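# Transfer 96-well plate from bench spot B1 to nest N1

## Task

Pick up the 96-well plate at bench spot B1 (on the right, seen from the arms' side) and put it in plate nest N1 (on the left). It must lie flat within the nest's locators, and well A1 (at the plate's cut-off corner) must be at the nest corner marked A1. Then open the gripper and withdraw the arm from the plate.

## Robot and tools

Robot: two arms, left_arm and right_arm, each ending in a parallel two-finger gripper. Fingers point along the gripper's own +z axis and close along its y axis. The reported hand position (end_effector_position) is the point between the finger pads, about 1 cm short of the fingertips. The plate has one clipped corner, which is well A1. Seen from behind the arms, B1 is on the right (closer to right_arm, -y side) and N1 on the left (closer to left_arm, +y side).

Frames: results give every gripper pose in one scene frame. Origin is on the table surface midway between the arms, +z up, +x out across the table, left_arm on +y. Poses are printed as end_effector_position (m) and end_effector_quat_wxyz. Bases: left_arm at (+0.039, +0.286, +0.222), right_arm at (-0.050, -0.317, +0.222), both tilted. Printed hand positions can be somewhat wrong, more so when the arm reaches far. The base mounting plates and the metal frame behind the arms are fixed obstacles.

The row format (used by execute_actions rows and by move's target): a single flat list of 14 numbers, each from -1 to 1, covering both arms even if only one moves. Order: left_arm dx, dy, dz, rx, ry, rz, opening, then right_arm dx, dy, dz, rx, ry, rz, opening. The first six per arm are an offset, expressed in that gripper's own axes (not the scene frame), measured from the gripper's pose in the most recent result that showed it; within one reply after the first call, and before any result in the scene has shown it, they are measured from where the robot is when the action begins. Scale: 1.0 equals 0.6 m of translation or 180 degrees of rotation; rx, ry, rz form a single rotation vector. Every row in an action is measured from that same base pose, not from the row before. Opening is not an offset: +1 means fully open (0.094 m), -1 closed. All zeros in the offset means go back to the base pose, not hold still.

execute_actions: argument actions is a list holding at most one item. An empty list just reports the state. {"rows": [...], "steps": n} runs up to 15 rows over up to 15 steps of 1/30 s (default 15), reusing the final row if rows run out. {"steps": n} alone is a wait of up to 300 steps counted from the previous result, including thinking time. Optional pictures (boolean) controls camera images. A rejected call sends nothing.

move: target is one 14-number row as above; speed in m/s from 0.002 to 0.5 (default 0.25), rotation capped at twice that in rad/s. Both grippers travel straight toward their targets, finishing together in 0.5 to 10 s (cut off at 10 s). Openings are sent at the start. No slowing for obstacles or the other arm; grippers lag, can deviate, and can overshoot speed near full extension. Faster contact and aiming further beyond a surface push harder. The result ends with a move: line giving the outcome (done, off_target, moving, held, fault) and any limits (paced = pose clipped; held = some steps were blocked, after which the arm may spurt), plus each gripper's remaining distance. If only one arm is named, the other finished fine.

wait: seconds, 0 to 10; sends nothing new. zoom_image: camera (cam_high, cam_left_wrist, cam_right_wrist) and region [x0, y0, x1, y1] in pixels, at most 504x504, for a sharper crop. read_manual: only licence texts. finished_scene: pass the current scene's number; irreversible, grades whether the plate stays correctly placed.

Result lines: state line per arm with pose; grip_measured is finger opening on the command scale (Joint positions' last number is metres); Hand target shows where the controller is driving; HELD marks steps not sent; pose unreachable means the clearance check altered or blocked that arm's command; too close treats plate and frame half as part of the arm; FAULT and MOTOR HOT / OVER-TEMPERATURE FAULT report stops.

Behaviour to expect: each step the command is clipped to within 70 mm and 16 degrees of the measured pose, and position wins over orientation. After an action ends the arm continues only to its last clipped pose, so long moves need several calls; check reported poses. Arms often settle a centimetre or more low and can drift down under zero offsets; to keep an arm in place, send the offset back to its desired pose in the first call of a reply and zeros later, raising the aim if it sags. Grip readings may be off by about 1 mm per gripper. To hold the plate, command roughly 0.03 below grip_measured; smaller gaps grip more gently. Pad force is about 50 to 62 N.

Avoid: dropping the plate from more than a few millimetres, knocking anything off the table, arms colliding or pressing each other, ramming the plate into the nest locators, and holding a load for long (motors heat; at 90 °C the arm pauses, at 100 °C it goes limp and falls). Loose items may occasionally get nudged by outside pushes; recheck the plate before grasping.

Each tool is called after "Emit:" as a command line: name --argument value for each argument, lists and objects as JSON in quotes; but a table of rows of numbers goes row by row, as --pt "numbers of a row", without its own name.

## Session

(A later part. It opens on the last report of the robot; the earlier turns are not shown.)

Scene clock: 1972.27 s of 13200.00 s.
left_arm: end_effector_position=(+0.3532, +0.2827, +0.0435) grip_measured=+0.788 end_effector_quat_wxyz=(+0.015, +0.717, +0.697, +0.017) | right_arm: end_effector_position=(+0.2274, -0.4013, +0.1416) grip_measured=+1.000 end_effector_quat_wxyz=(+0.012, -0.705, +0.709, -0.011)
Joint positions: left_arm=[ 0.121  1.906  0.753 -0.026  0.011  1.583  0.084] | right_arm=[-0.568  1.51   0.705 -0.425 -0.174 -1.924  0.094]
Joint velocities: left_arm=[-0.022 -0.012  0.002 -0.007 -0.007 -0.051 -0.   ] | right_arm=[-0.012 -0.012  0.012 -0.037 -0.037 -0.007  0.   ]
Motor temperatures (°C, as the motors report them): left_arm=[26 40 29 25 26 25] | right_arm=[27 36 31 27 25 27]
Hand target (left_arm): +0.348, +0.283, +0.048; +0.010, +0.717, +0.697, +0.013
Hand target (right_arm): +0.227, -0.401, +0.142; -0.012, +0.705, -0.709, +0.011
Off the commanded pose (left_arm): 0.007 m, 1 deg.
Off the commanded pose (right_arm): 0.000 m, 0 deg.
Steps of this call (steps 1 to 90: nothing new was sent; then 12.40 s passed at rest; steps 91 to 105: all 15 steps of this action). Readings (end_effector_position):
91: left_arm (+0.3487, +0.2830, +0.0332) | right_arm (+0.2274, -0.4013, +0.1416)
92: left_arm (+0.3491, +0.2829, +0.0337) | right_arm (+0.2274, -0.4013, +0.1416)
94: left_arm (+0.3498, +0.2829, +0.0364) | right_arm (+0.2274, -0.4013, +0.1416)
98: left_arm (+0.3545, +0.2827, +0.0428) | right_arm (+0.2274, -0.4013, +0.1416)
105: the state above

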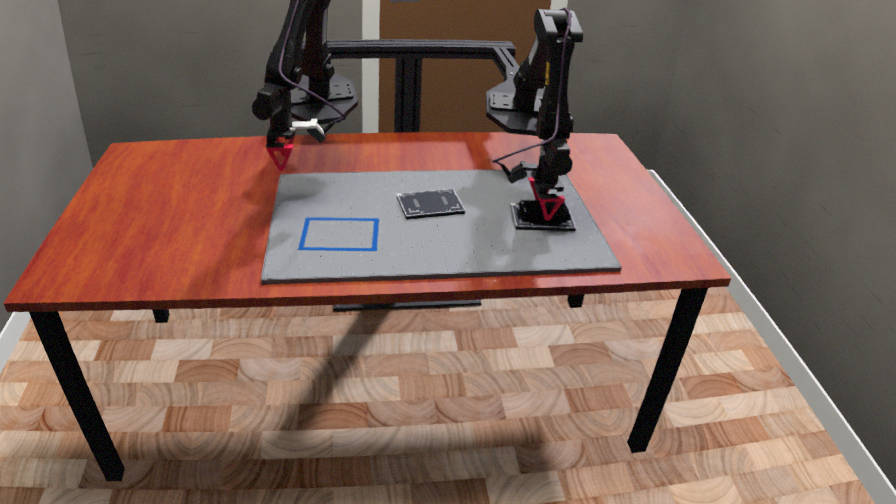

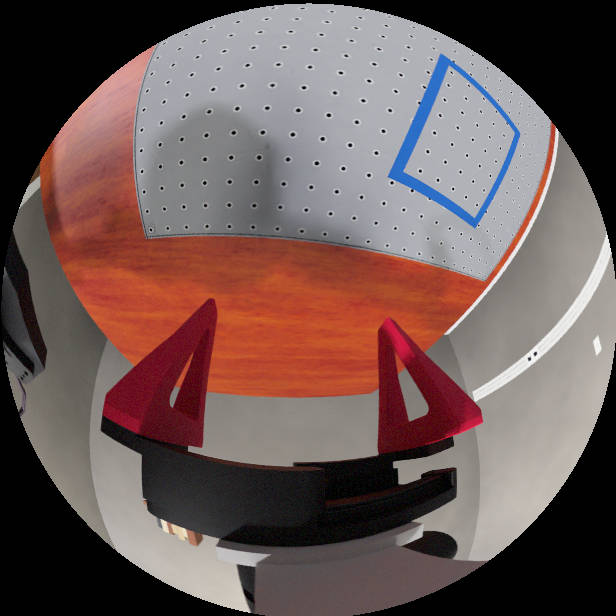

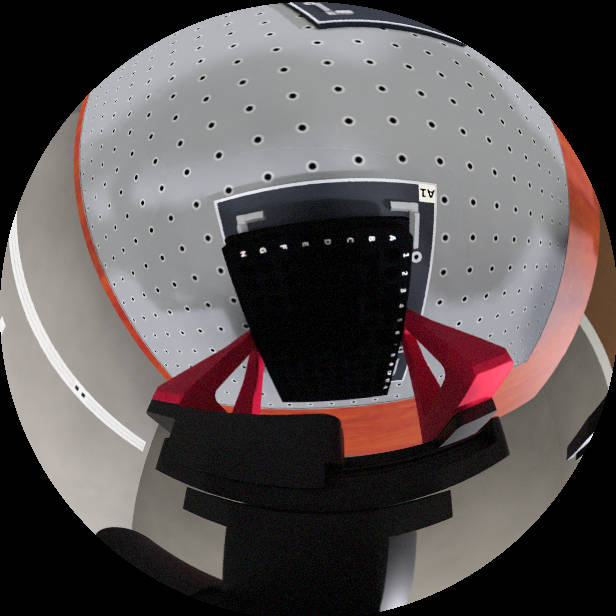

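Emit:
move --target '[0, 0.0208, -0.0065, 0.0057, 0, 0, 0.75, 0, 0, 0, 0, 0, 0, 1]' --speed 0.015

Scene clock: 2046.53 s of 13200.00 s.
left_arm: end_effector_position=(+0.3608, +0.2826, +0.0471) grip_measured=+0.788 end_effector_quat_wxyz=(+0.010, +0.717, +0.697, +0.013) | right_arm: end_effector_position=(+0.2274, -0.4013, +0.1416) grip_measured=+1.000 end_effector_quat_wxyz=(+0.012, -0.705, +0.709, -0.011)
Joint positions: left_arm=[ 0.121  1.906  0.799 -0.084  0.011  1.583  0.084] | right_arm=[-0.568  1.51   0.705 -0.425 -0.174 -1.924  0.094]
Joint velocities: left_arm=[ 0.012 -0.012 -0.007  0.051  0.007  0.007  0.   ] | right_arm=[ 0.007  0.002 -0.012  0.007 -0.125  0.022  0.   ]
Motor temperatures (°C, as the motors report them): left_arm=[26 42 28 25 26 25] | right_arm=[27 36 31 27 25 27]
Hand target (left_arm): +0.365, +0.282, +0.048; +0.008, +0.717, +0.697, +0.011
Hand target (right_arm): +0.227, -0.401, +0.142; -0.012, +0.705, -0.709, +0.011
Off the commanded pose (left_arm): 0.005 m, 0 deg.
Off the commanded pose (right_arm): 0.000 m, 0 deg.
After step 90, 70.13 s passed at rest.
move: done

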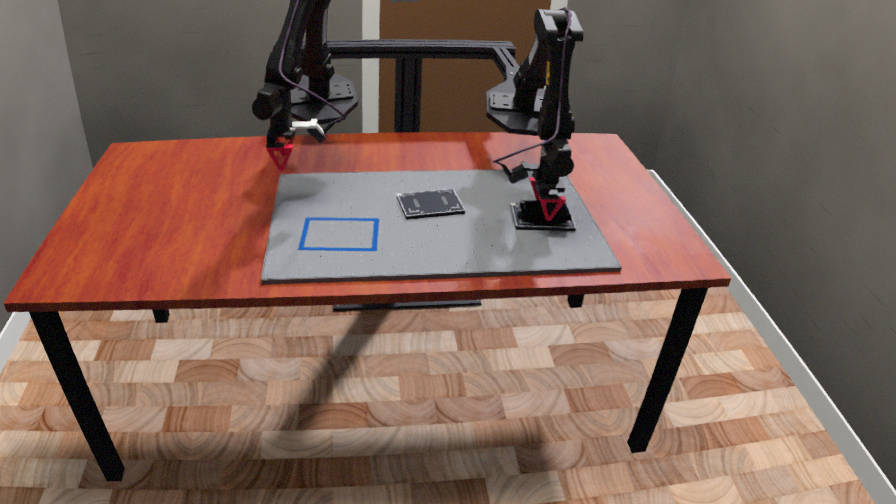

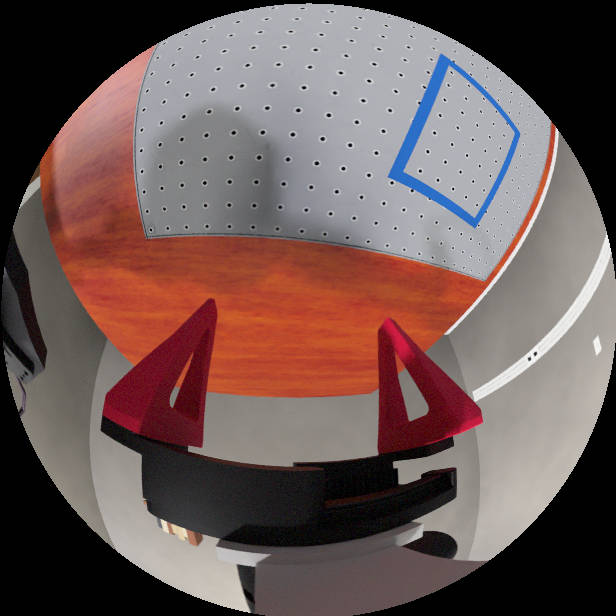

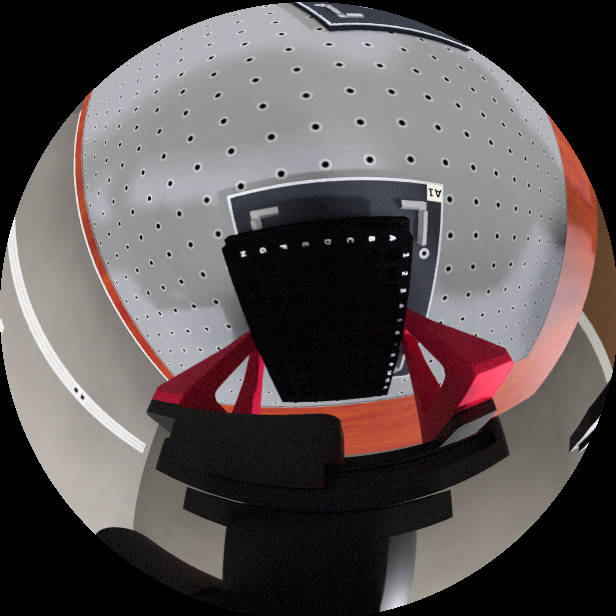

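Emit:
move --target '[0, -0.0373, 0.0205, 0.0267, 0, 0, 0.75, 0, 0, 0, 0, 0, 0, 1]' --speed 0.015

Scene clock: 2077.80 s of 13200.00 s.
left_arm: end_effector_position=(+0.3443, +0.2830, +0.0352) grip_measured=+0.788 end_effector_quat_wxyz=(-0.011, +0.717, +0.697, -0.008) | right_arm: end_effector_position=(+0.2274, -0.4013, +0.1416) grip_measured=+1.000 end_effector_quat_wxyz=(+0.012, -0.705, +0.709, -0.011)
Joint positions: left_arm=[ 0.121  1.953  0.799 -0.097  0.011  1.583  0.084] | right_arm=[-0.568  1.51   0.705 -0.425 -0.174 -1.924  0.094]
Joint velocities: left_arm=[ 0.002 -0.002  0.002  0.022 -0.037 -0.037 -0.001] | right_arm=[-0.002  0.002 -0.002 -0.051  0.066  0.007  0.   ]
Motor temperatures (°C, as the motors report them): left_arm=[26 40 29 25 26 25] | right_arm=[27 36 31 27 25 27]
Hand target (left_arm): +0.339, +0.283, +0.034; -0.020, +0.717, +0.697, -0.017
Hand target (right_arm): +0.227, -0.401, +0.142; -0.012, +0.705, -0.709, +0.011
Off the commanded pose (left_arm): 0.006 m, 1 deg.
Off the commanded pose (right_arm): 0.000 m, 0 deg.
After step 90, 25.40 s passed at rest.
move: done

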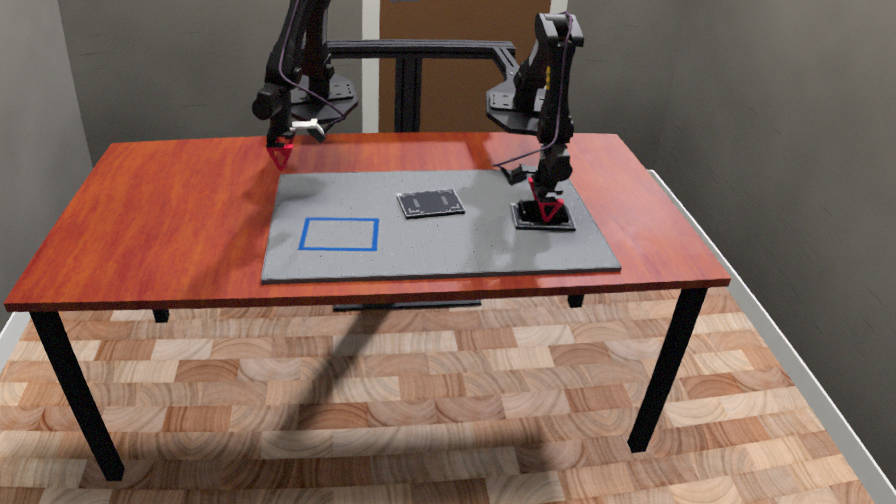

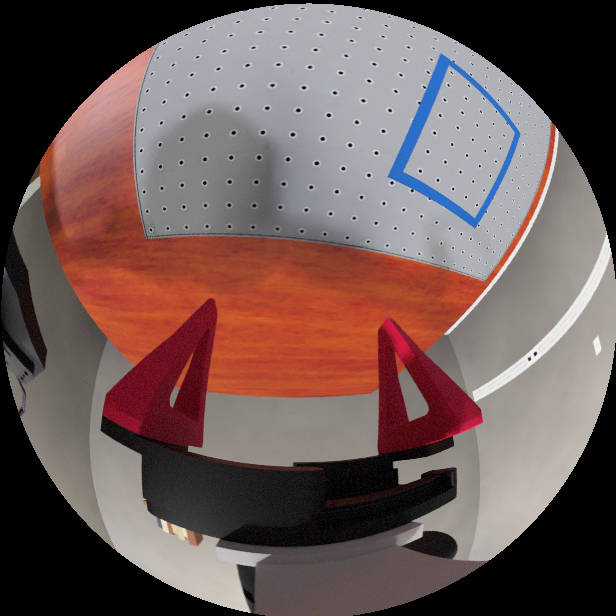

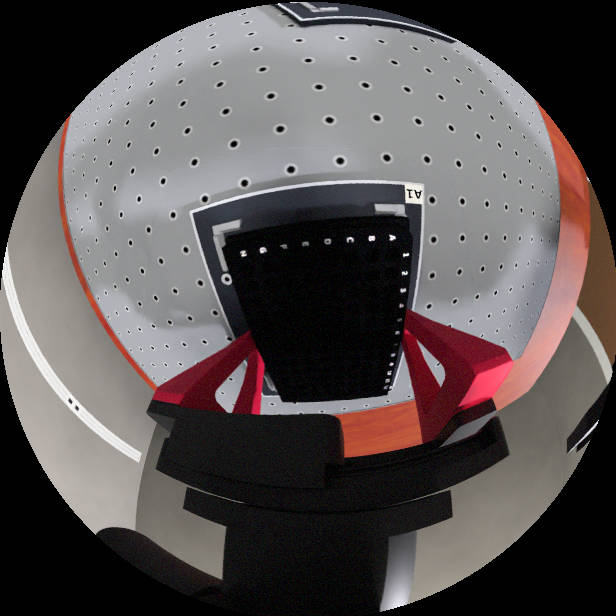

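Emit:
zoom_image --camera "cam_right_wrist" --region '[340, 180, 440, 260]'

Emit:
zoom_image --camera "cam_right_wrist" --region '[195, 190, 295, 270]'

Region (340, 180, 440, 260) of cam_right_wrist's 616x616 image, scaled by 5.040, with more detail than that image has; it fills the top 403 rows of this view, and the rest is white.

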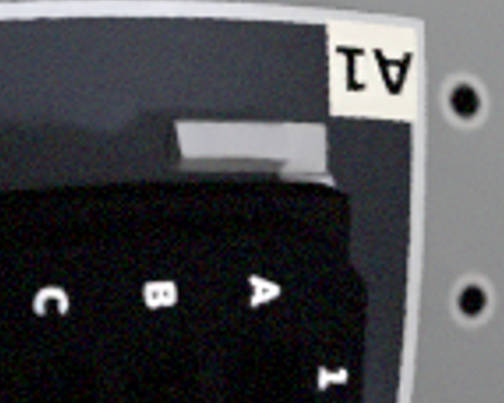

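Region (195, 190, 295, 270) of cam_right_wrist's 616x616 image, scaled by 5.040, with more detail than that image has; it fills the top 403 rows of this view, and the rest is white.

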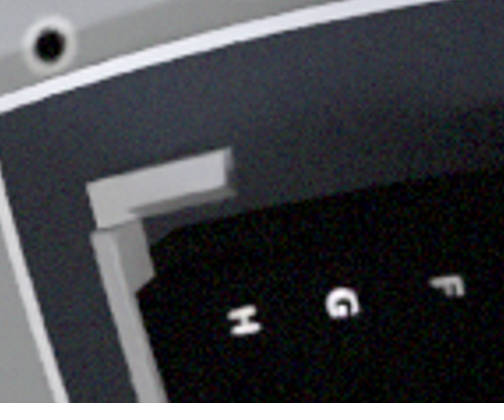

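Emit:
move --target '[0, 0.0075, -0.001, -0.006, 0, 0, 0.75, 0, 0, 0, 0, 0, 0, 1]' --speed 0.008

Scene clock: 2133.17 s of 13200.00 s.
left_arm: end_effector_position=(+0.3454, +0.2830, +0.0352) grip_measured=+0.788 end_effector_quat_wxyz=(-0.010, +0.717, +0.697, -0.007) | right_arm: end_effector_position=(+0.2274, -0.4013, +0.1416) grip_measured=+1.000 end_effector_quat_wxyz=(+0.012, -0.705, +0.709, -0.011)
Joint positions: left_arm=[ 0.121  1.953  0.799 -0.092  0.011  1.583  0.084] | right_arm=[-0.568  1.51   0.705 -0.425 -0.174 -1.924  0.094]
Joint velocities: left_arm=[ 0.007 -0.007 -0.007  0.037  0.051 -0.007  0.   ] | right_arm=[-0.007  0.007 -0.002 -0.007 -0.007 -0.022  0.   ]
Motor temperatures (°C, as the motors report them): left_arm=[26 39 28 25 26 25] | right_arm=[27 36 31 27 25 27]
Hand target (left_arm): +0.349, +0.283, +0.036; -0.004, +0.717, +0.697, -0.002
Hand target (right_arm): +0.227, -0.401, +0.142; -0.012, +0.705, -0.709, +0.011
Off the commanded pose (left_arm): 0.004 m, 1 deg.
Off the commanded pose (right_arm): 0.000 m, 0 deg.
After step 90, 50.97 s passed at rest.
move: done

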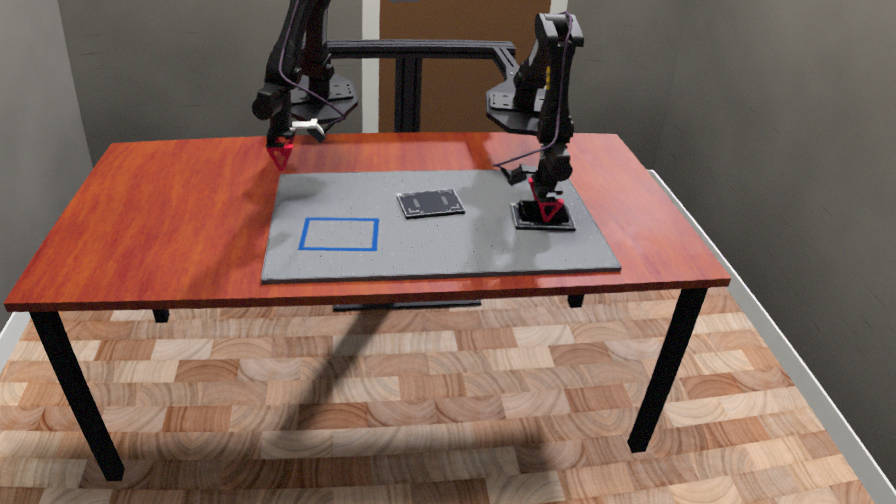

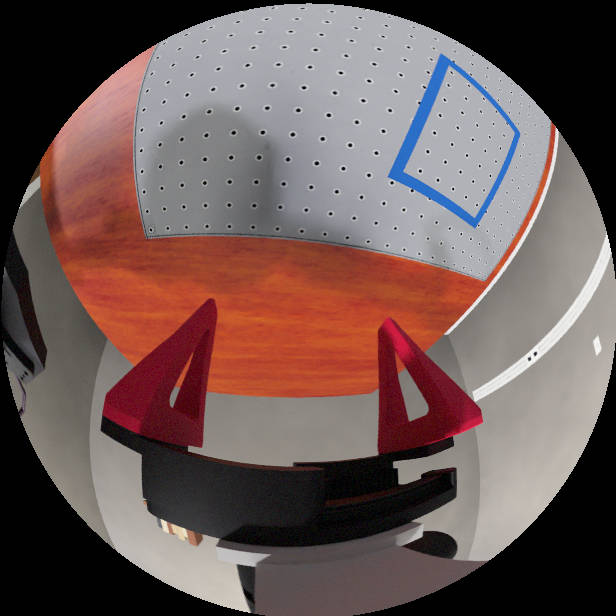

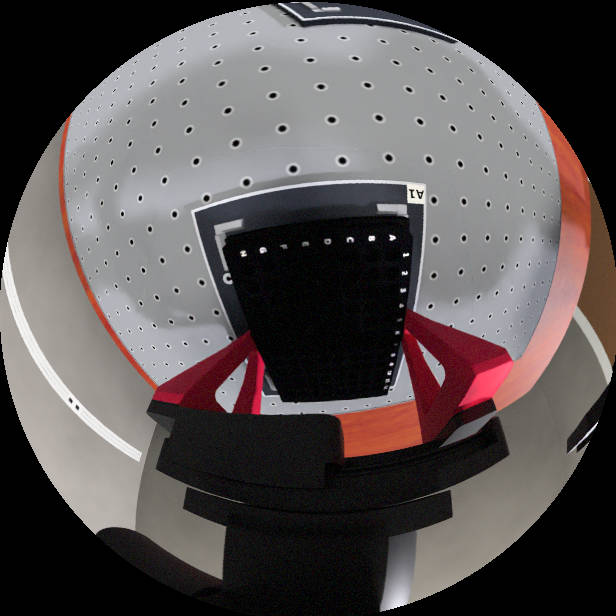

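Emit:
move --target '[0, 0.0097, -0.0012, -0.0076, 0, 0, 0.75, 0, 0, 0, 0, 0, 0, 1]' --speed 0.008

Scene clock: 2140.80 s of 13200.00 s.
left_arm: end_effector_position=(+0.3472, +0.2830, +0.0351) grip_measured=+0.788 end_effector_quat_wxyz=(-0.007, +0.717, +0.697, -0.004) | right_arm: end_effector_position=(+0.2274, -0.4013, +0.1416) grip_measured=+1.000 end_effector_quat_wxyz=(+0.012, -0.705, +0.709, -0.011)
Joint positions: left_arm=[ 0.121  1.953  0.799 -0.085  0.011  1.583  0.084] | right_arm=[-0.568  1.51   0.705 -0.425 -0.174 -1.924  0.094]
Joint velocities: left_arm=[-0.002 -0.002 -0.012 -0.051  0.037 -0.022 -0.   ] | right_arm=[-0.012  0.012 -0.017 -0.081 -0.037  0.051  0.   ]
Motor temperatures (°C, as the motors report them): left_arm=[26 40 28 25 26 25] | right_arm=[27 36 31 27 25 27]
Hand target (left_arm): +0.351, +0.283, +0.036; -0.001, +0.717, +0.697, +0.001
Hand target (right_arm): +0.227, -0.401, +0.142; -0.012, +0.705, -0.709, +0.011
Off the commanded pose (left_arm): 0.004 m, 1 deg.
Off the commanded pose (right_arm): 0.000 m, 0 deg.
After step 90, 2.93 s passed at rest.
move: done

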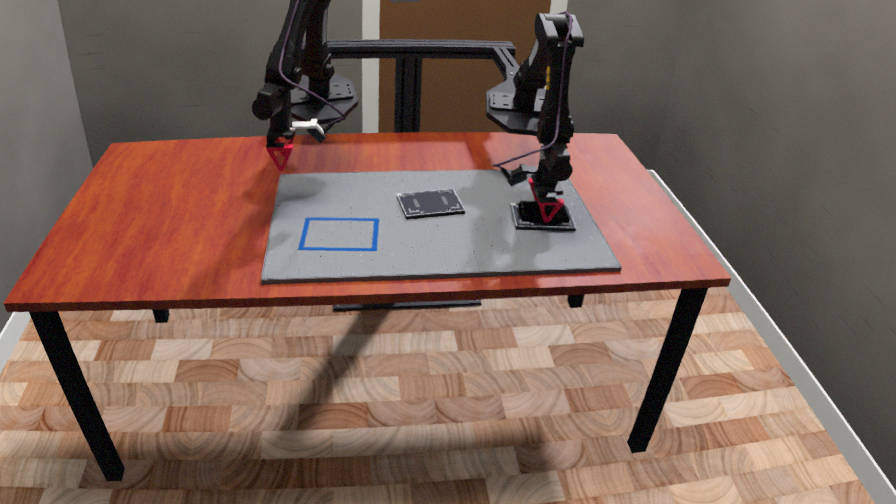

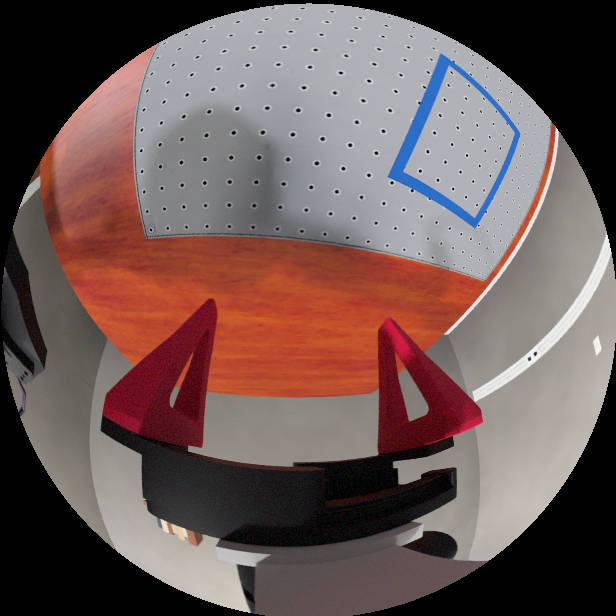

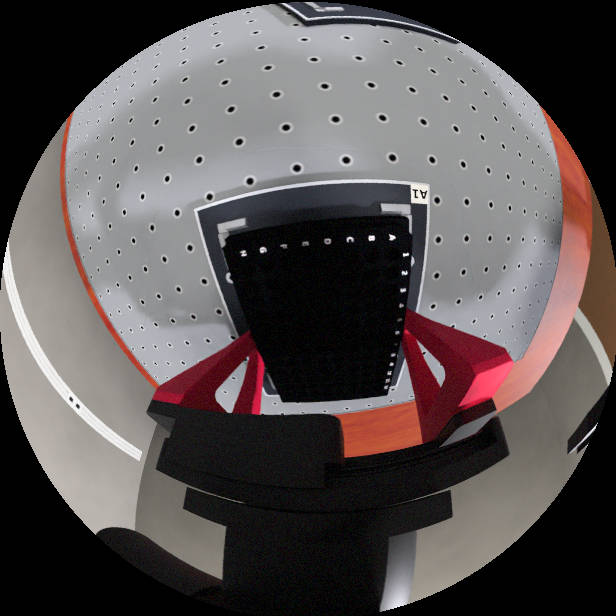

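Emit:
zoom_image --camera "cam_right_wrist" --region '[340, 180, 440, 260]'

Emit:
zoom_image --camera "cam_right_wrist" --region '[195, 190, 295, 270]'

Region (340, 180, 440, 260) of cam_right_wrist's 616x616 image, scaled by 5.040, with more detail than that image has; it fills the top 403 rows of this view, and the rest is white.

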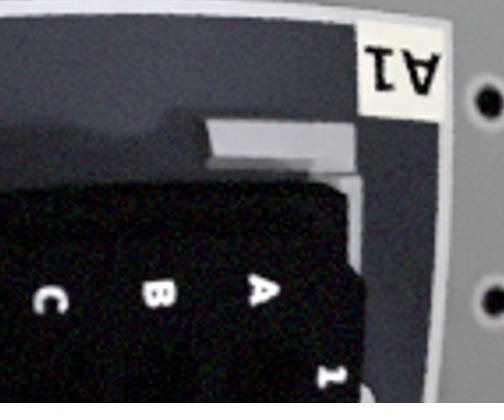

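Region (195, 190, 295, 270) of cam_right_wrist's 616x616 image, scaled by 5.040, with more detail than that image has; it fills the top 403 rows of this view, and the rest is white.

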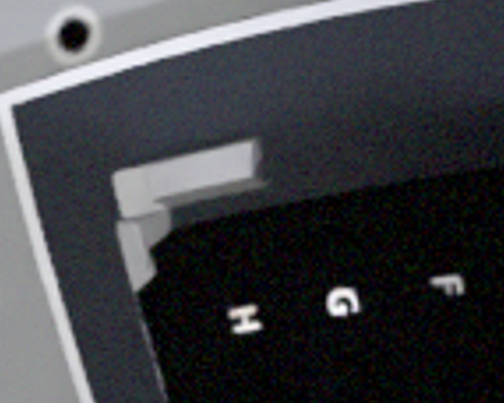

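Emit:
execute_actions --actions '[{"rows": [[0,0.0037,0.0012,-0.0032,0,0,0.75,0,0,0,0,0,0,1],[0,0.0037,0.0012,-0.0032,0,0,0.75,0,0,0,0,0,0,1],[0,0.0037,0.0012,-0.0032,0,0,0.75,0,0,0,0,0,0,1],[0,0.0041,0.0025,-0.0038,0,0,0.75,0,0,0,0,0,0,1],[0,0.0041,0.0025,-0.0038,0,0,0.75,0,0,0,0,0,0,1],[0,0.0041,0.0025,-0.0038,0,0,0.75,0,0,0,0,0,0,1],[0,0.0045,0.0039,-0.0044,0,0,0.75,0,0,0,0,0,0,1],[0,0.0045,0.0039,-0.0044,0,0,0.75,0,0,0,0,0,0,1],[0,0.0045,0.0039,-0.0044,0,0,0.75,0,0,0,0,0,0,1],[0,0.0049,0.0053,-0.005,0,0,0.75,0,0,0,0,0,0,1],[0,0.0049,0.0053,-0.005,0,0,0.75,0,0,0,0,0,0,1],[0,0.0049,0.0053,-0.005,0,0,0.75,0,0,0,0,0,0,1],[0,0.0053,0.0067,-0.0056,0,0,0.75,0,0,0,0,0,0,1]], "steps": 15}]'

Scene clock: 2193.90 s of 13200.00 s.
left_arm: end_effector_position=(+0.3493, +0.2829, +0.0340) grip_measured=+0.788 end_effector_quat_wxyz=(-0.004, +0.717, +0.697, -0.001) | right_arm: end_effector_position=(+0.2274, -0.4013, +0.1416) grip_measured=+1.000 end_effector_quat_wxyz=(+0.012, -0.705, +0.709, -0.011)
Joint positions: left_arm=[ 0.121  1.957  0.799 -0.072  0.011  1.584  0.084] | right_arm=[-0.568  1.51   0.705 -0.425 -0.174 -1.924  0.094]
Joint velocities: left_arm=[-0.002  0.032 -0.002  0.037  0.007  0.022 -0.   ] | right_arm=[-0.012 -0.012 -0.007 -0.051  0.007  0.022  0.   ]
Motor temperatures (°C, as the motors report them): left_arm=[26 40 28 25 26 25] | right_arm=[27 36 31 27 25 27]
Hand target (left_arm): +0.350, +0.283, +0.031; -0.001, +0.717, +0.697, +0.002
Hand target (right_arm): +0.227, -0.401, +0.142; -0.012, +0.705, -0.709, +0.011
Off the commanded pose (left_arm): 0.003 m, 0 deg.
Off the commanded pose (right_arm): 0.000 m, 0 deg.
Steps of this call (steps 1 to 90: nothing new was sent; then 49.60 s passed at rest; steps 91 to 105: all 15 steps of this action). Readings (end_effector_position):
91: left_arm (+0.3473, +0.2830, +0.0351) | right_arm (+0.2274, -0.4013, +0.1416)
92: left_arm (+0.3473, +0.2830, +0.0351) | right_arm (+0.2274, -0.4013, +0.1416)
94: left_arm (+0.3474, +0.2830, +0.0351) | right_arm (+0.2274, -0.4013, +0.1416)
98: left_arm (+0.3485, +0.2829, +0.0351) | right_arm (+0.2274, -0.4013, +0.1416)
105: the state above

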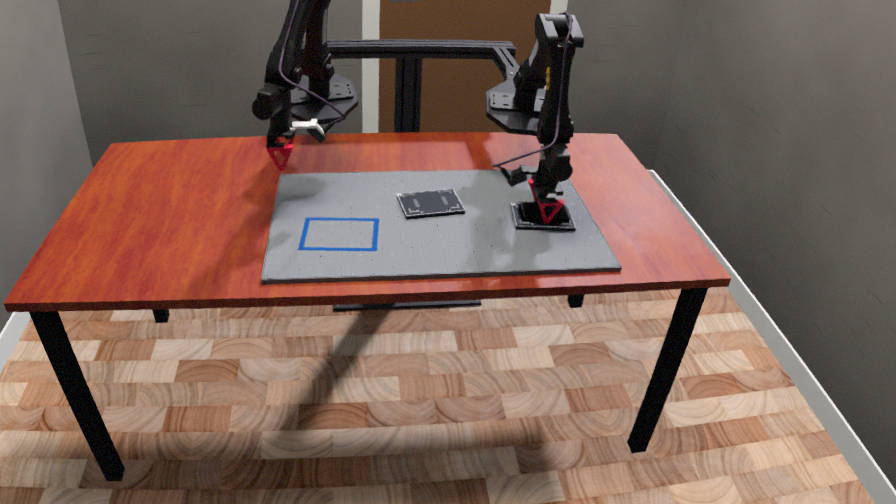

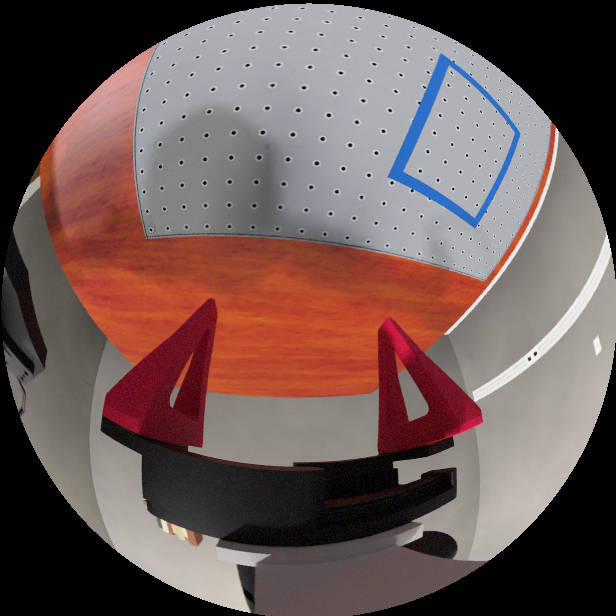

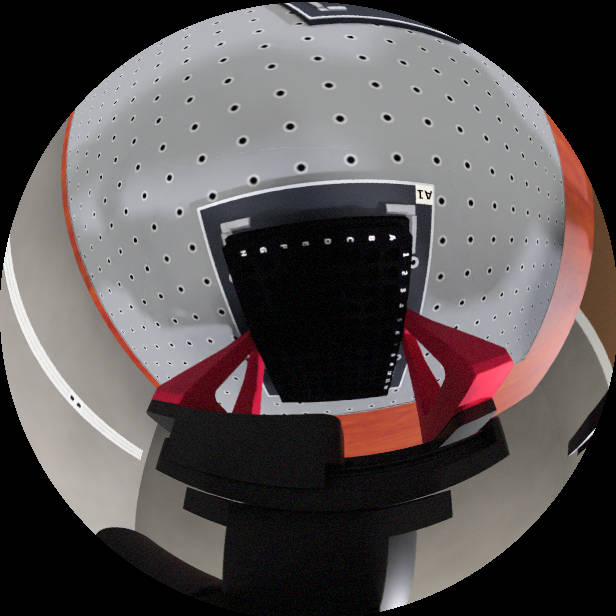

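Emit:
execute_actions --actions '[]'

Emit:
zoom_image --camera "cam_right_wrist" --region '[340, 180, 440, 260]'

Emit:
zoom_image --camera "cam_right_wrist" --region '[195, 190, 295, 270]'

Scene clock: 2205.40 s of 13200.00 s.
left_arm: end_effector_position=(+0.3490, +0.2829, +0.0336) grip_measured=+0.788 end_effector_quat_wxyz=(-0.004, +0.718, +0.696, -0.001) | right_arm: end_effector_position=(+0.2274, -0.4013, +0.1416) grip_measured=+1.000 end_effector_quat_wxyz=(+0.012, -0.705, +0.709, -0.011)
Joint positions: left_arm=[ 0.121  1.959  0.799 -0.071  0.011  1.585  0.084] | right_arm=[-0.568  1.51   0.705 -0.425 -0.174 -1.924  0.094]
Joint velocities: left_arm=[-0.002 -0.027  0.012 -0.081 -0.022 -0.007  0.001] | right_arm=[ 0.002 -0.007  0.007 -0.022 -0.066 -0.037  0.   ]
Motor temperatures (°C, as the motors report them): left_arm=[26 39 28 25 26 25] | right_arm=[27 36 31 27 25 27]
Hand target (left_arm): +0.350, +0.283, +0.031; -0.001, +0.717, +0.697, +0.002
Hand target (right_arm): +0.227, -0.401, +0.142; -0.012, +0.705, -0.709, +0.011
Off the commanded pose (left_arm): 0.003 m, 1 deg.
Off the commanded pose (right_arm): 0.000 m, 0 deg.
Steps of this call (steps 1 to 90: nothing new was sent; then 8.50 s passed at rest). Readings (end_effector_position):
1: left_arm (+0.3490, +0.2829, +0.0337) | right_arm (+0.2274, -0.4013, +0.1416)
2: left_arm (+0.3490, +0.2829, +0.0336) | right_arm (+0.2274, -0.4013, +0.1416)
4: left_arm (+0.3490, +0.2829, +0.0336) | right_arm (+0.2274, -0.4013, +0.1416)
8: left_arm (+0.3490, +0.2829, +0.0336) | right_arm (+0.2274, -0.4013, +0.1416)
90: the state above

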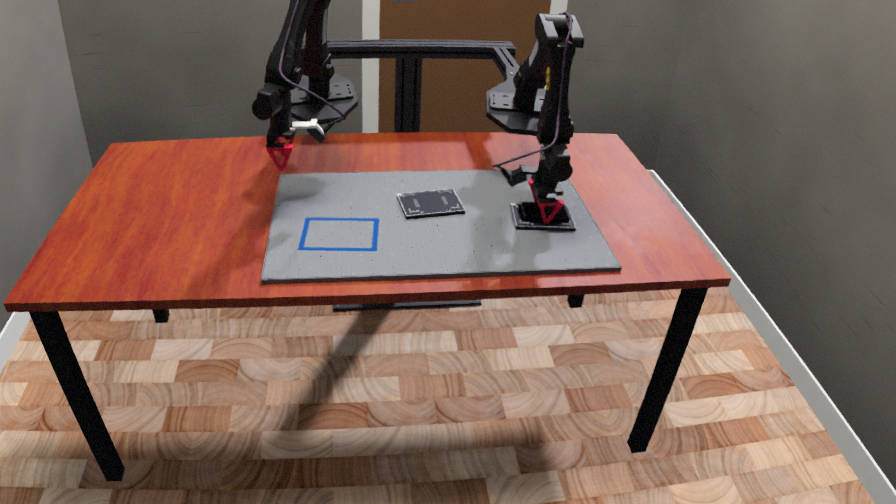

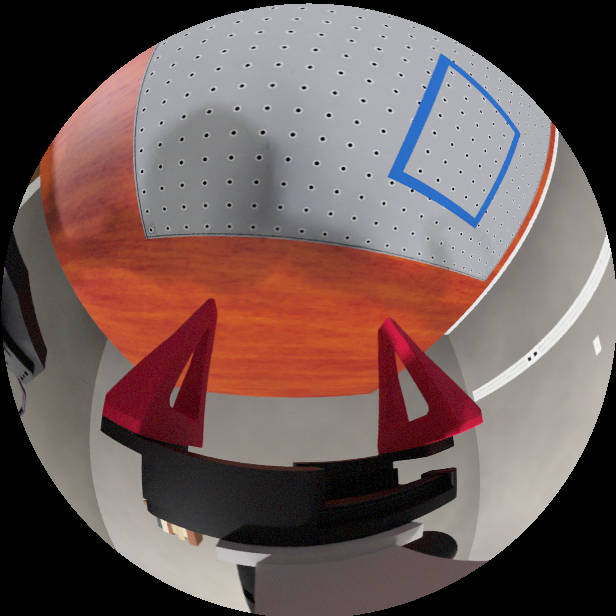

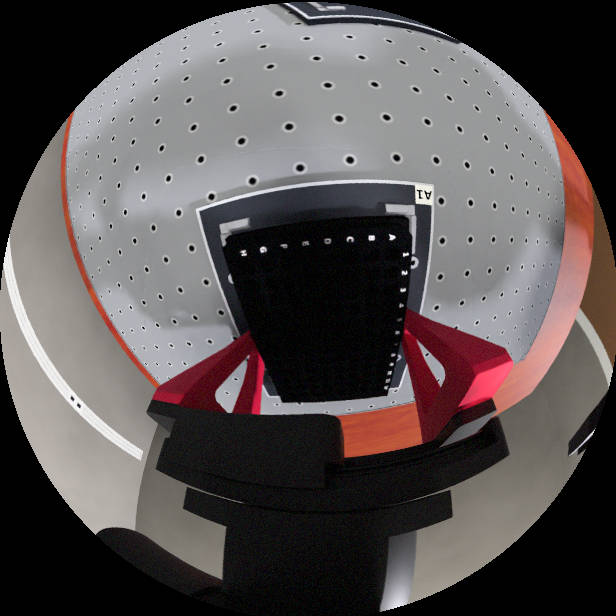

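Region (340, 180, 440, 260) of cam_right_wrist's 616x616 image, scaled by 5.040, with more detail than that image has; it fills the top 403 rows of this view, and the rest is white.

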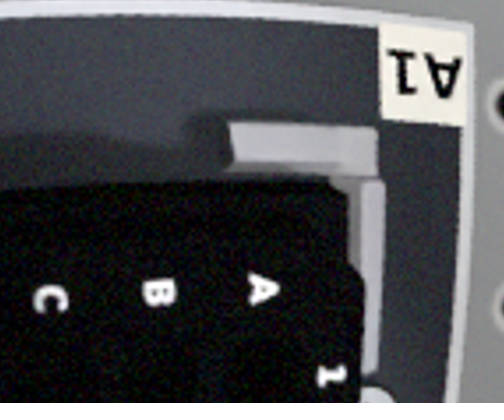

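Region (195, 190, 295, 270) of cam_right_wrist's 616x616 image, scaled by 5.040, with more detail than that image has; it fills the top 403 rows of this view, and the rest is white.

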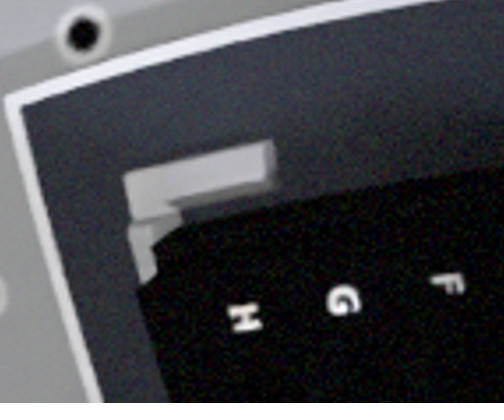

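Emit:
zoom_image --camera "cam_high" --region '[505, 190, 585, 240]'

Emit:
zoom_image --camera "cam_right_wrist" --region '[340, 300, 460, 440]'

Emit:
zoom_image --camera "cam_right_wrist" --region '[200, 300, 320, 440]'

Region (505, 190, 585, 240) of cam_high's 896x504 image, scaled by 6.300, with more detail than that image has; it fills the top 315 rows of this view, and the rest is white.

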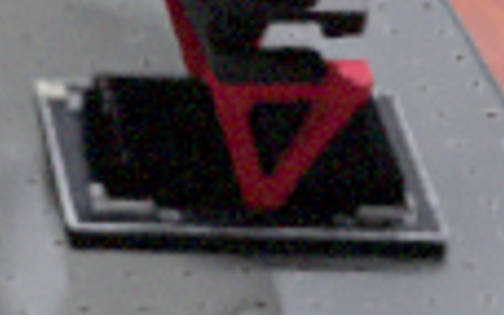

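Region (340, 300, 460, 440) of cam_right_wrist's 616x616 image, scaled by 3.600, with more detail than that image has; it fills the left 432 columns of this view, and the rest is white.

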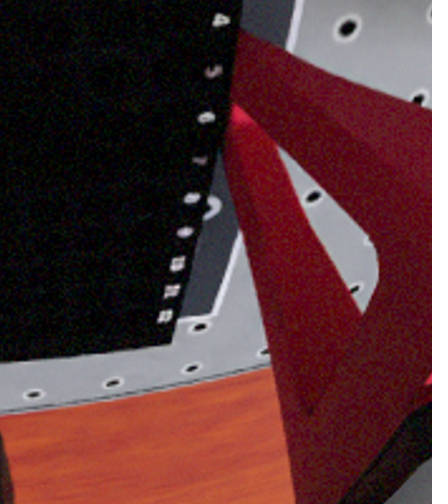

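Region (200, 300, 320, 440) of cam_right_wrist's 616x616 image, scaled by 3.600, with more detail than that image has; it fills the left 432 columns of this view, and the rest is white.

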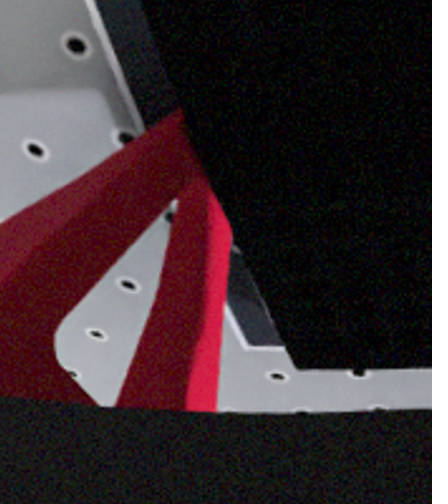

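Emit:
execute_actions --actions '[{"rows": [[0,0,0,0,0,0,0.76,0,0,0,0,0,0,1],[0,0,0,0,0,0,0.765,0,0,0,0,0,0,1],[0,0,0,0,0,0,0.77,0,0,0,0,0,0,1],[0,0,0,0,0,0,0.774,0,0,0,0,0,0,1],[0,0,0,0,0,0,0.777,0,0,0,0,0,0,1],[0,0,0,0,0,0,0.78,0,0,0,0,0,0,1],[0,0,0,0,0,0,0.782,0,0,0,0,0,0,1],[0,0,0,0,0,0,0.784,0,0,0,0,0,0,1],[0,0,0,0,0,0,0.786,0,0,0,0,0,0,1],[0,0,0,0,0,0,0.788,0,0,0,0,0,0,1],[0,0,0,0,0,0,0.79,0,0,0,0,0,0,1],[0,0,0,0,0,0,0.793,0,0,0,0,0,0,1],[0,0,0,0,0,0,0.796,0,0,0,0,0,0,1],[0,0,0,0,0,0,0.80,0,0,0,0,0,0,1],[0,0,0,0,0,0,0.805,0,0,0,0,0,0,1]], "steps": 15}]'

Scene clock: 2325.90 s of 13200.00 s.
left_arm: end_effector_position=(+0.3490, +0.2829, +0.0336) grip_measured=+0.811 end_effector_quat_wxyz=(-0.004, +0.718, +0.696, -0.001) | right_arm: end_effector_position=(+0.2274, -0.4013, +0.1416) grip_measured=+1.000 end_effector_quat_wxyz=(+0.012, -0.705, +0.709, -0.011)
Joint positions: left_arm=[ 0.121  1.959  0.799 -0.071  0.011  1.586  0.085] | right_arm=[-0.568  1.51   0.705 -0.425 -0.174 -1.924  0.094]
Joint velocities: left_arm=[-0.007 -0.002  0.007  0.037  0.007 -0.037  0.003] | right_arm=[ 0.007 -0.007  0.002 -0.022  0.066 -0.051  0.   ]
Motor temperatures (°C, as the motors report them): left_arm=[26 38 28 25 26 25] | right_arm=[27 36 31 27 25 27]
Hand target (left_arm): +0.349, +0.283, +0.034; -0.004, +0.718, +0.696, -0.001
Hand target (right_arm): +0.227, -0.401, +0.142; -0.012, +0.705, -0.709, +0.011
Off the commanded pose (left_arm): 0.000 m, 0 deg.
Off the commanded pose (right_arm): 0.000 m, 0 deg.
Steps of this call (steps 1 to 90: nothing new was sent; then 117.00 s passed at rest; steps 91 to 105: all 15 steps of this action). Readings (end_effector_position):
91: left_arm (+0.3490, +0.2829, +0.0336) | right_arm (+0.2274, -0.4013, +0.1416)
92: left_arm (+0.3490, +0.2829, +0.0336) | right_arm (+0.2274, -0.4013, +0.1416)
94: left_arm (+0.3490, +0.2829, +0.0336) | right_arm (+0.2274, -0.4013, +0.1416)
98: left_arm (+0.3490, +0.2829, +0.0336) | right_arm (+0.2274, -0.4013, +0.1416)
105: the state above

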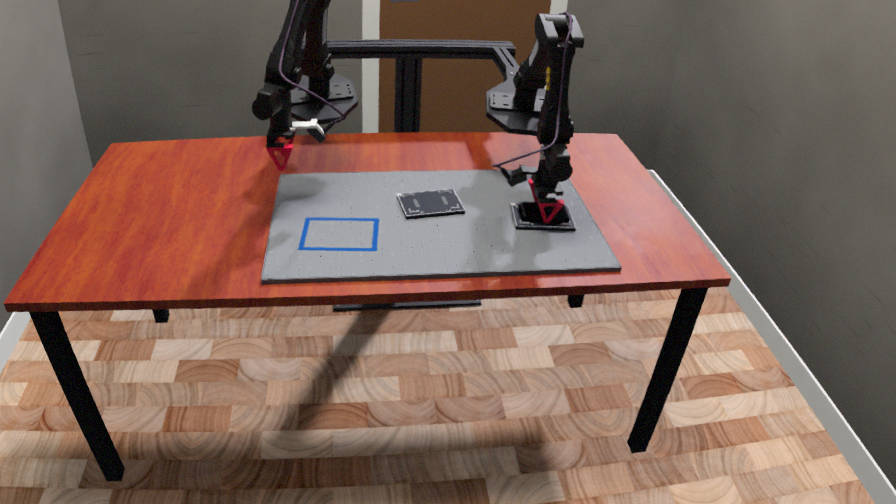

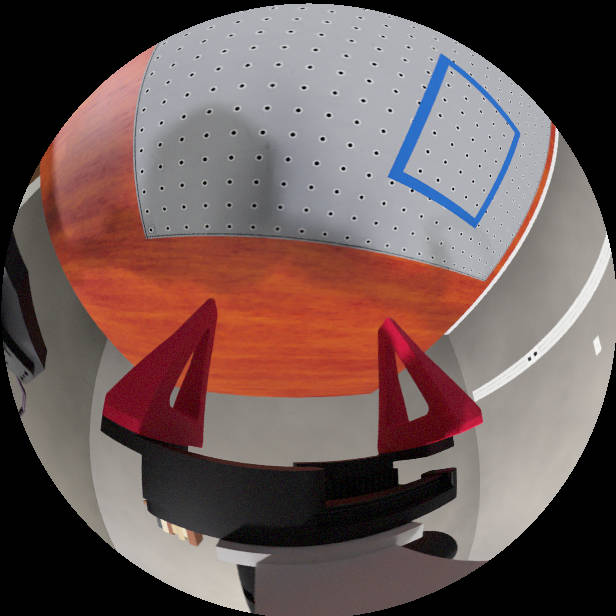

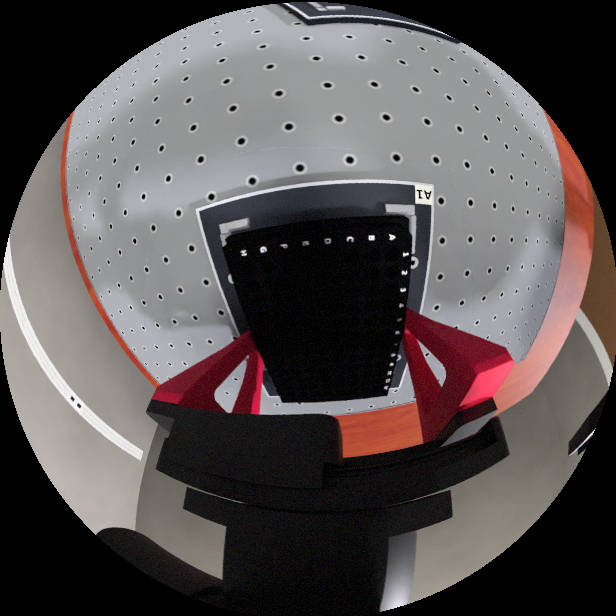

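Emit:
execute_actions --actions '[{"rows": [[0,0,0,0,0,0,0.81,0,0,0,0,0,0,1],[0,0,0,0,0,0,0.82,0,0,0,0,0,0,1],[0,0,0,0,0,0,0.83,0,0,0,0,0,0,1],[0,0,0,0,0,0,0.85,0,0,0,0,0,0,1],[0,0,0,0,0,0,0.87,0,0,0,0,0,0,1],[0,0,0,0,0,0,0.89,0,0,0,0,0,0,1],[0,0,0,0,0,0,0.92,0,0,0,0,0,0,1],[0,0,0,0,0,0,0.95,0,0,0,0,0,0,1],[0,0,0,0,0,0,1,0,0,0,0,0,0,1]], "steps": 15}]'

Emit:
zoom_image --camera "cam_right_wrist" --region '[190, 170, 450, 430]'

Emit:
zoom_image --camera "cam_high" --region '[505, 190, 585, 240]'

Scene clock: 2340.07 s of 13200.00 s.
left_arm: end_effector_position=(+0.3490, +0.2829, +0.0336) grip_measured=+1.000 end_effector_quat_wxyz=(-0.004, +0.718, +0.696, -0.001) | right_arm: end_effector_position=(+0.2274, -0.4013, +0.1416) grip_measured=+1.000 end_effector_quat_wxyz=(+0.012, -0.705, +0.709, -0.011)
Joint positions: left_arm=[ 0.121  1.959  0.799 -0.071  0.011  1.587  0.094] | right_arm=[-0.568  1.51   0.705 -0.425 -0.174 -1.924  0.094]
Joint velocities: left_arm=[ 0.002  0.002 -0.002  0.022  0.051 -0.022  0.   ] | right_arm=[-0.007 -0.012 -0.007 -0.066  0.081  0.037  0.   ]
Motor temperatures (°C, as the motors report them): left_arm=[26 39 28 25 26 25] | right_arm=[27 36 31 27 25 27]
Hand target (left_arm): +0.349, +0.283, +0.034; -0.004, +0.718, +0.696, -0.002
Hand target (right_arm): +0.227, -0.401, +0.142; -0.012, +0.705, -0.709, +0.011
Off the commanded pose (left_arm): 0.000 m, 0 deg.
Off the commanded pose (right_arm): 0.000 m, 0 deg.
Steps of this call (steps 1 to 90: nothing new was sent; then 10.67 s passed at rest; steps 91 to 105: all 15 steps of this action). Readings (end_effector_position):
91: left_arm (+0.3490, +0.2829, +0.0336) | right_arm (+0.2274, -0.4013, +0.1416)
92: left_arm (+0.3490, +0.2829, +0.0336) | right_arm (+0.2274, -0.4013, +0.1416)
94: left_arm (+0.3490, +0.2829, +0.0336) | right_arm (+0.2274, -0.4013, +0.1416)
98: left_arm (+0.3490, +0.2829, +0.0336) | right_arm (+0.2274, -0.4013, +0.1416)
105: the state above

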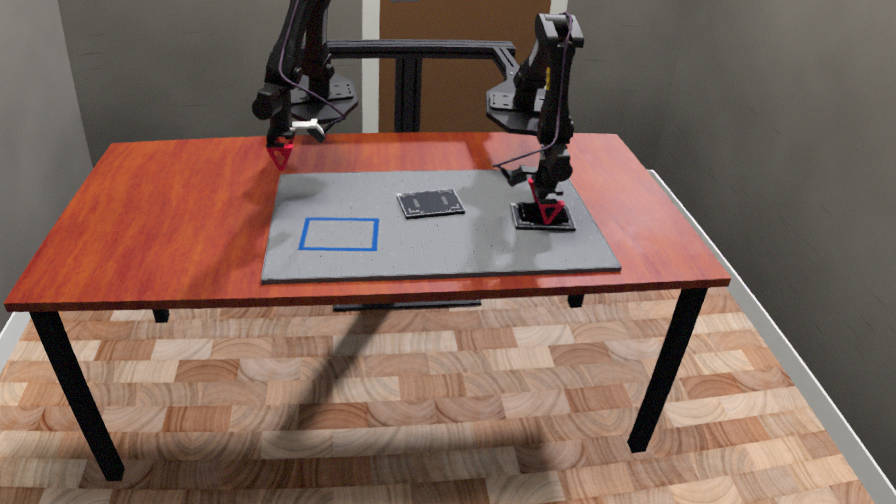

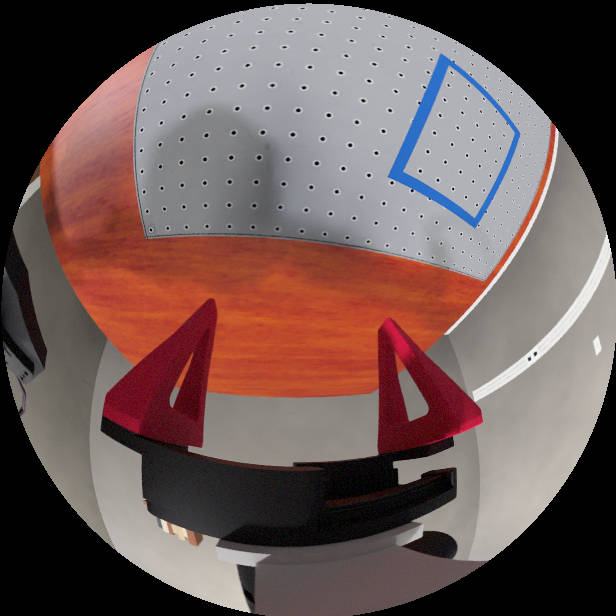

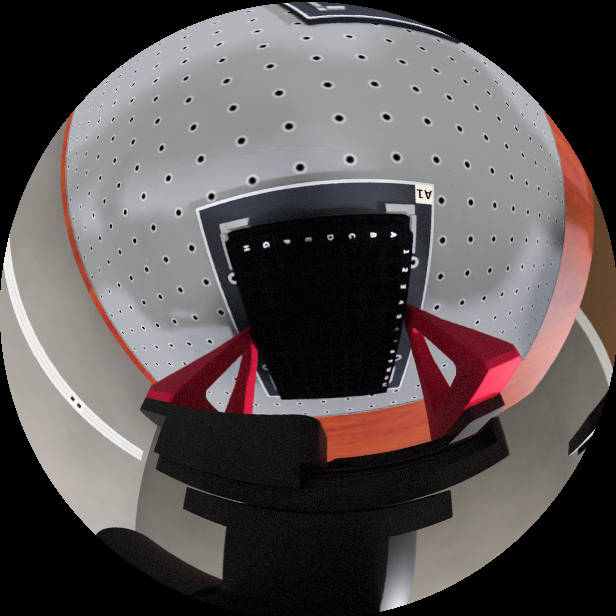

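Region (190, 170, 450, 430) of cam_right_wrist's 616x616 image, scaled by 1.938, with more detail than that image has.

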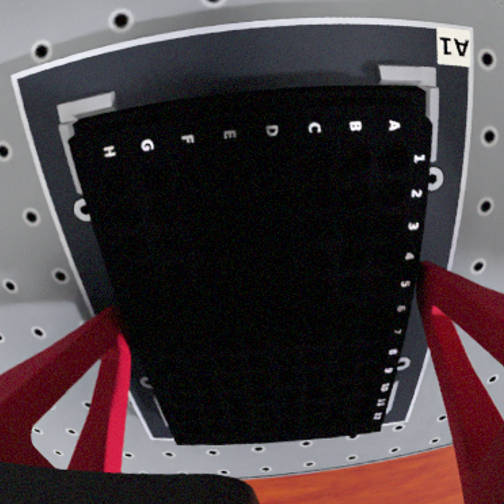

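Region (505, 190, 585, 240) of cam_high's 896x504 image, scaled by 6.300, with more detail than that image has; it fills the top 315 rows of this view, and the rest is white.

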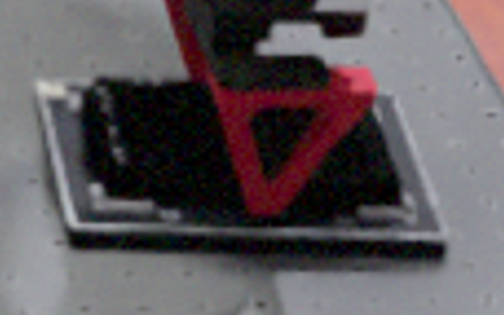

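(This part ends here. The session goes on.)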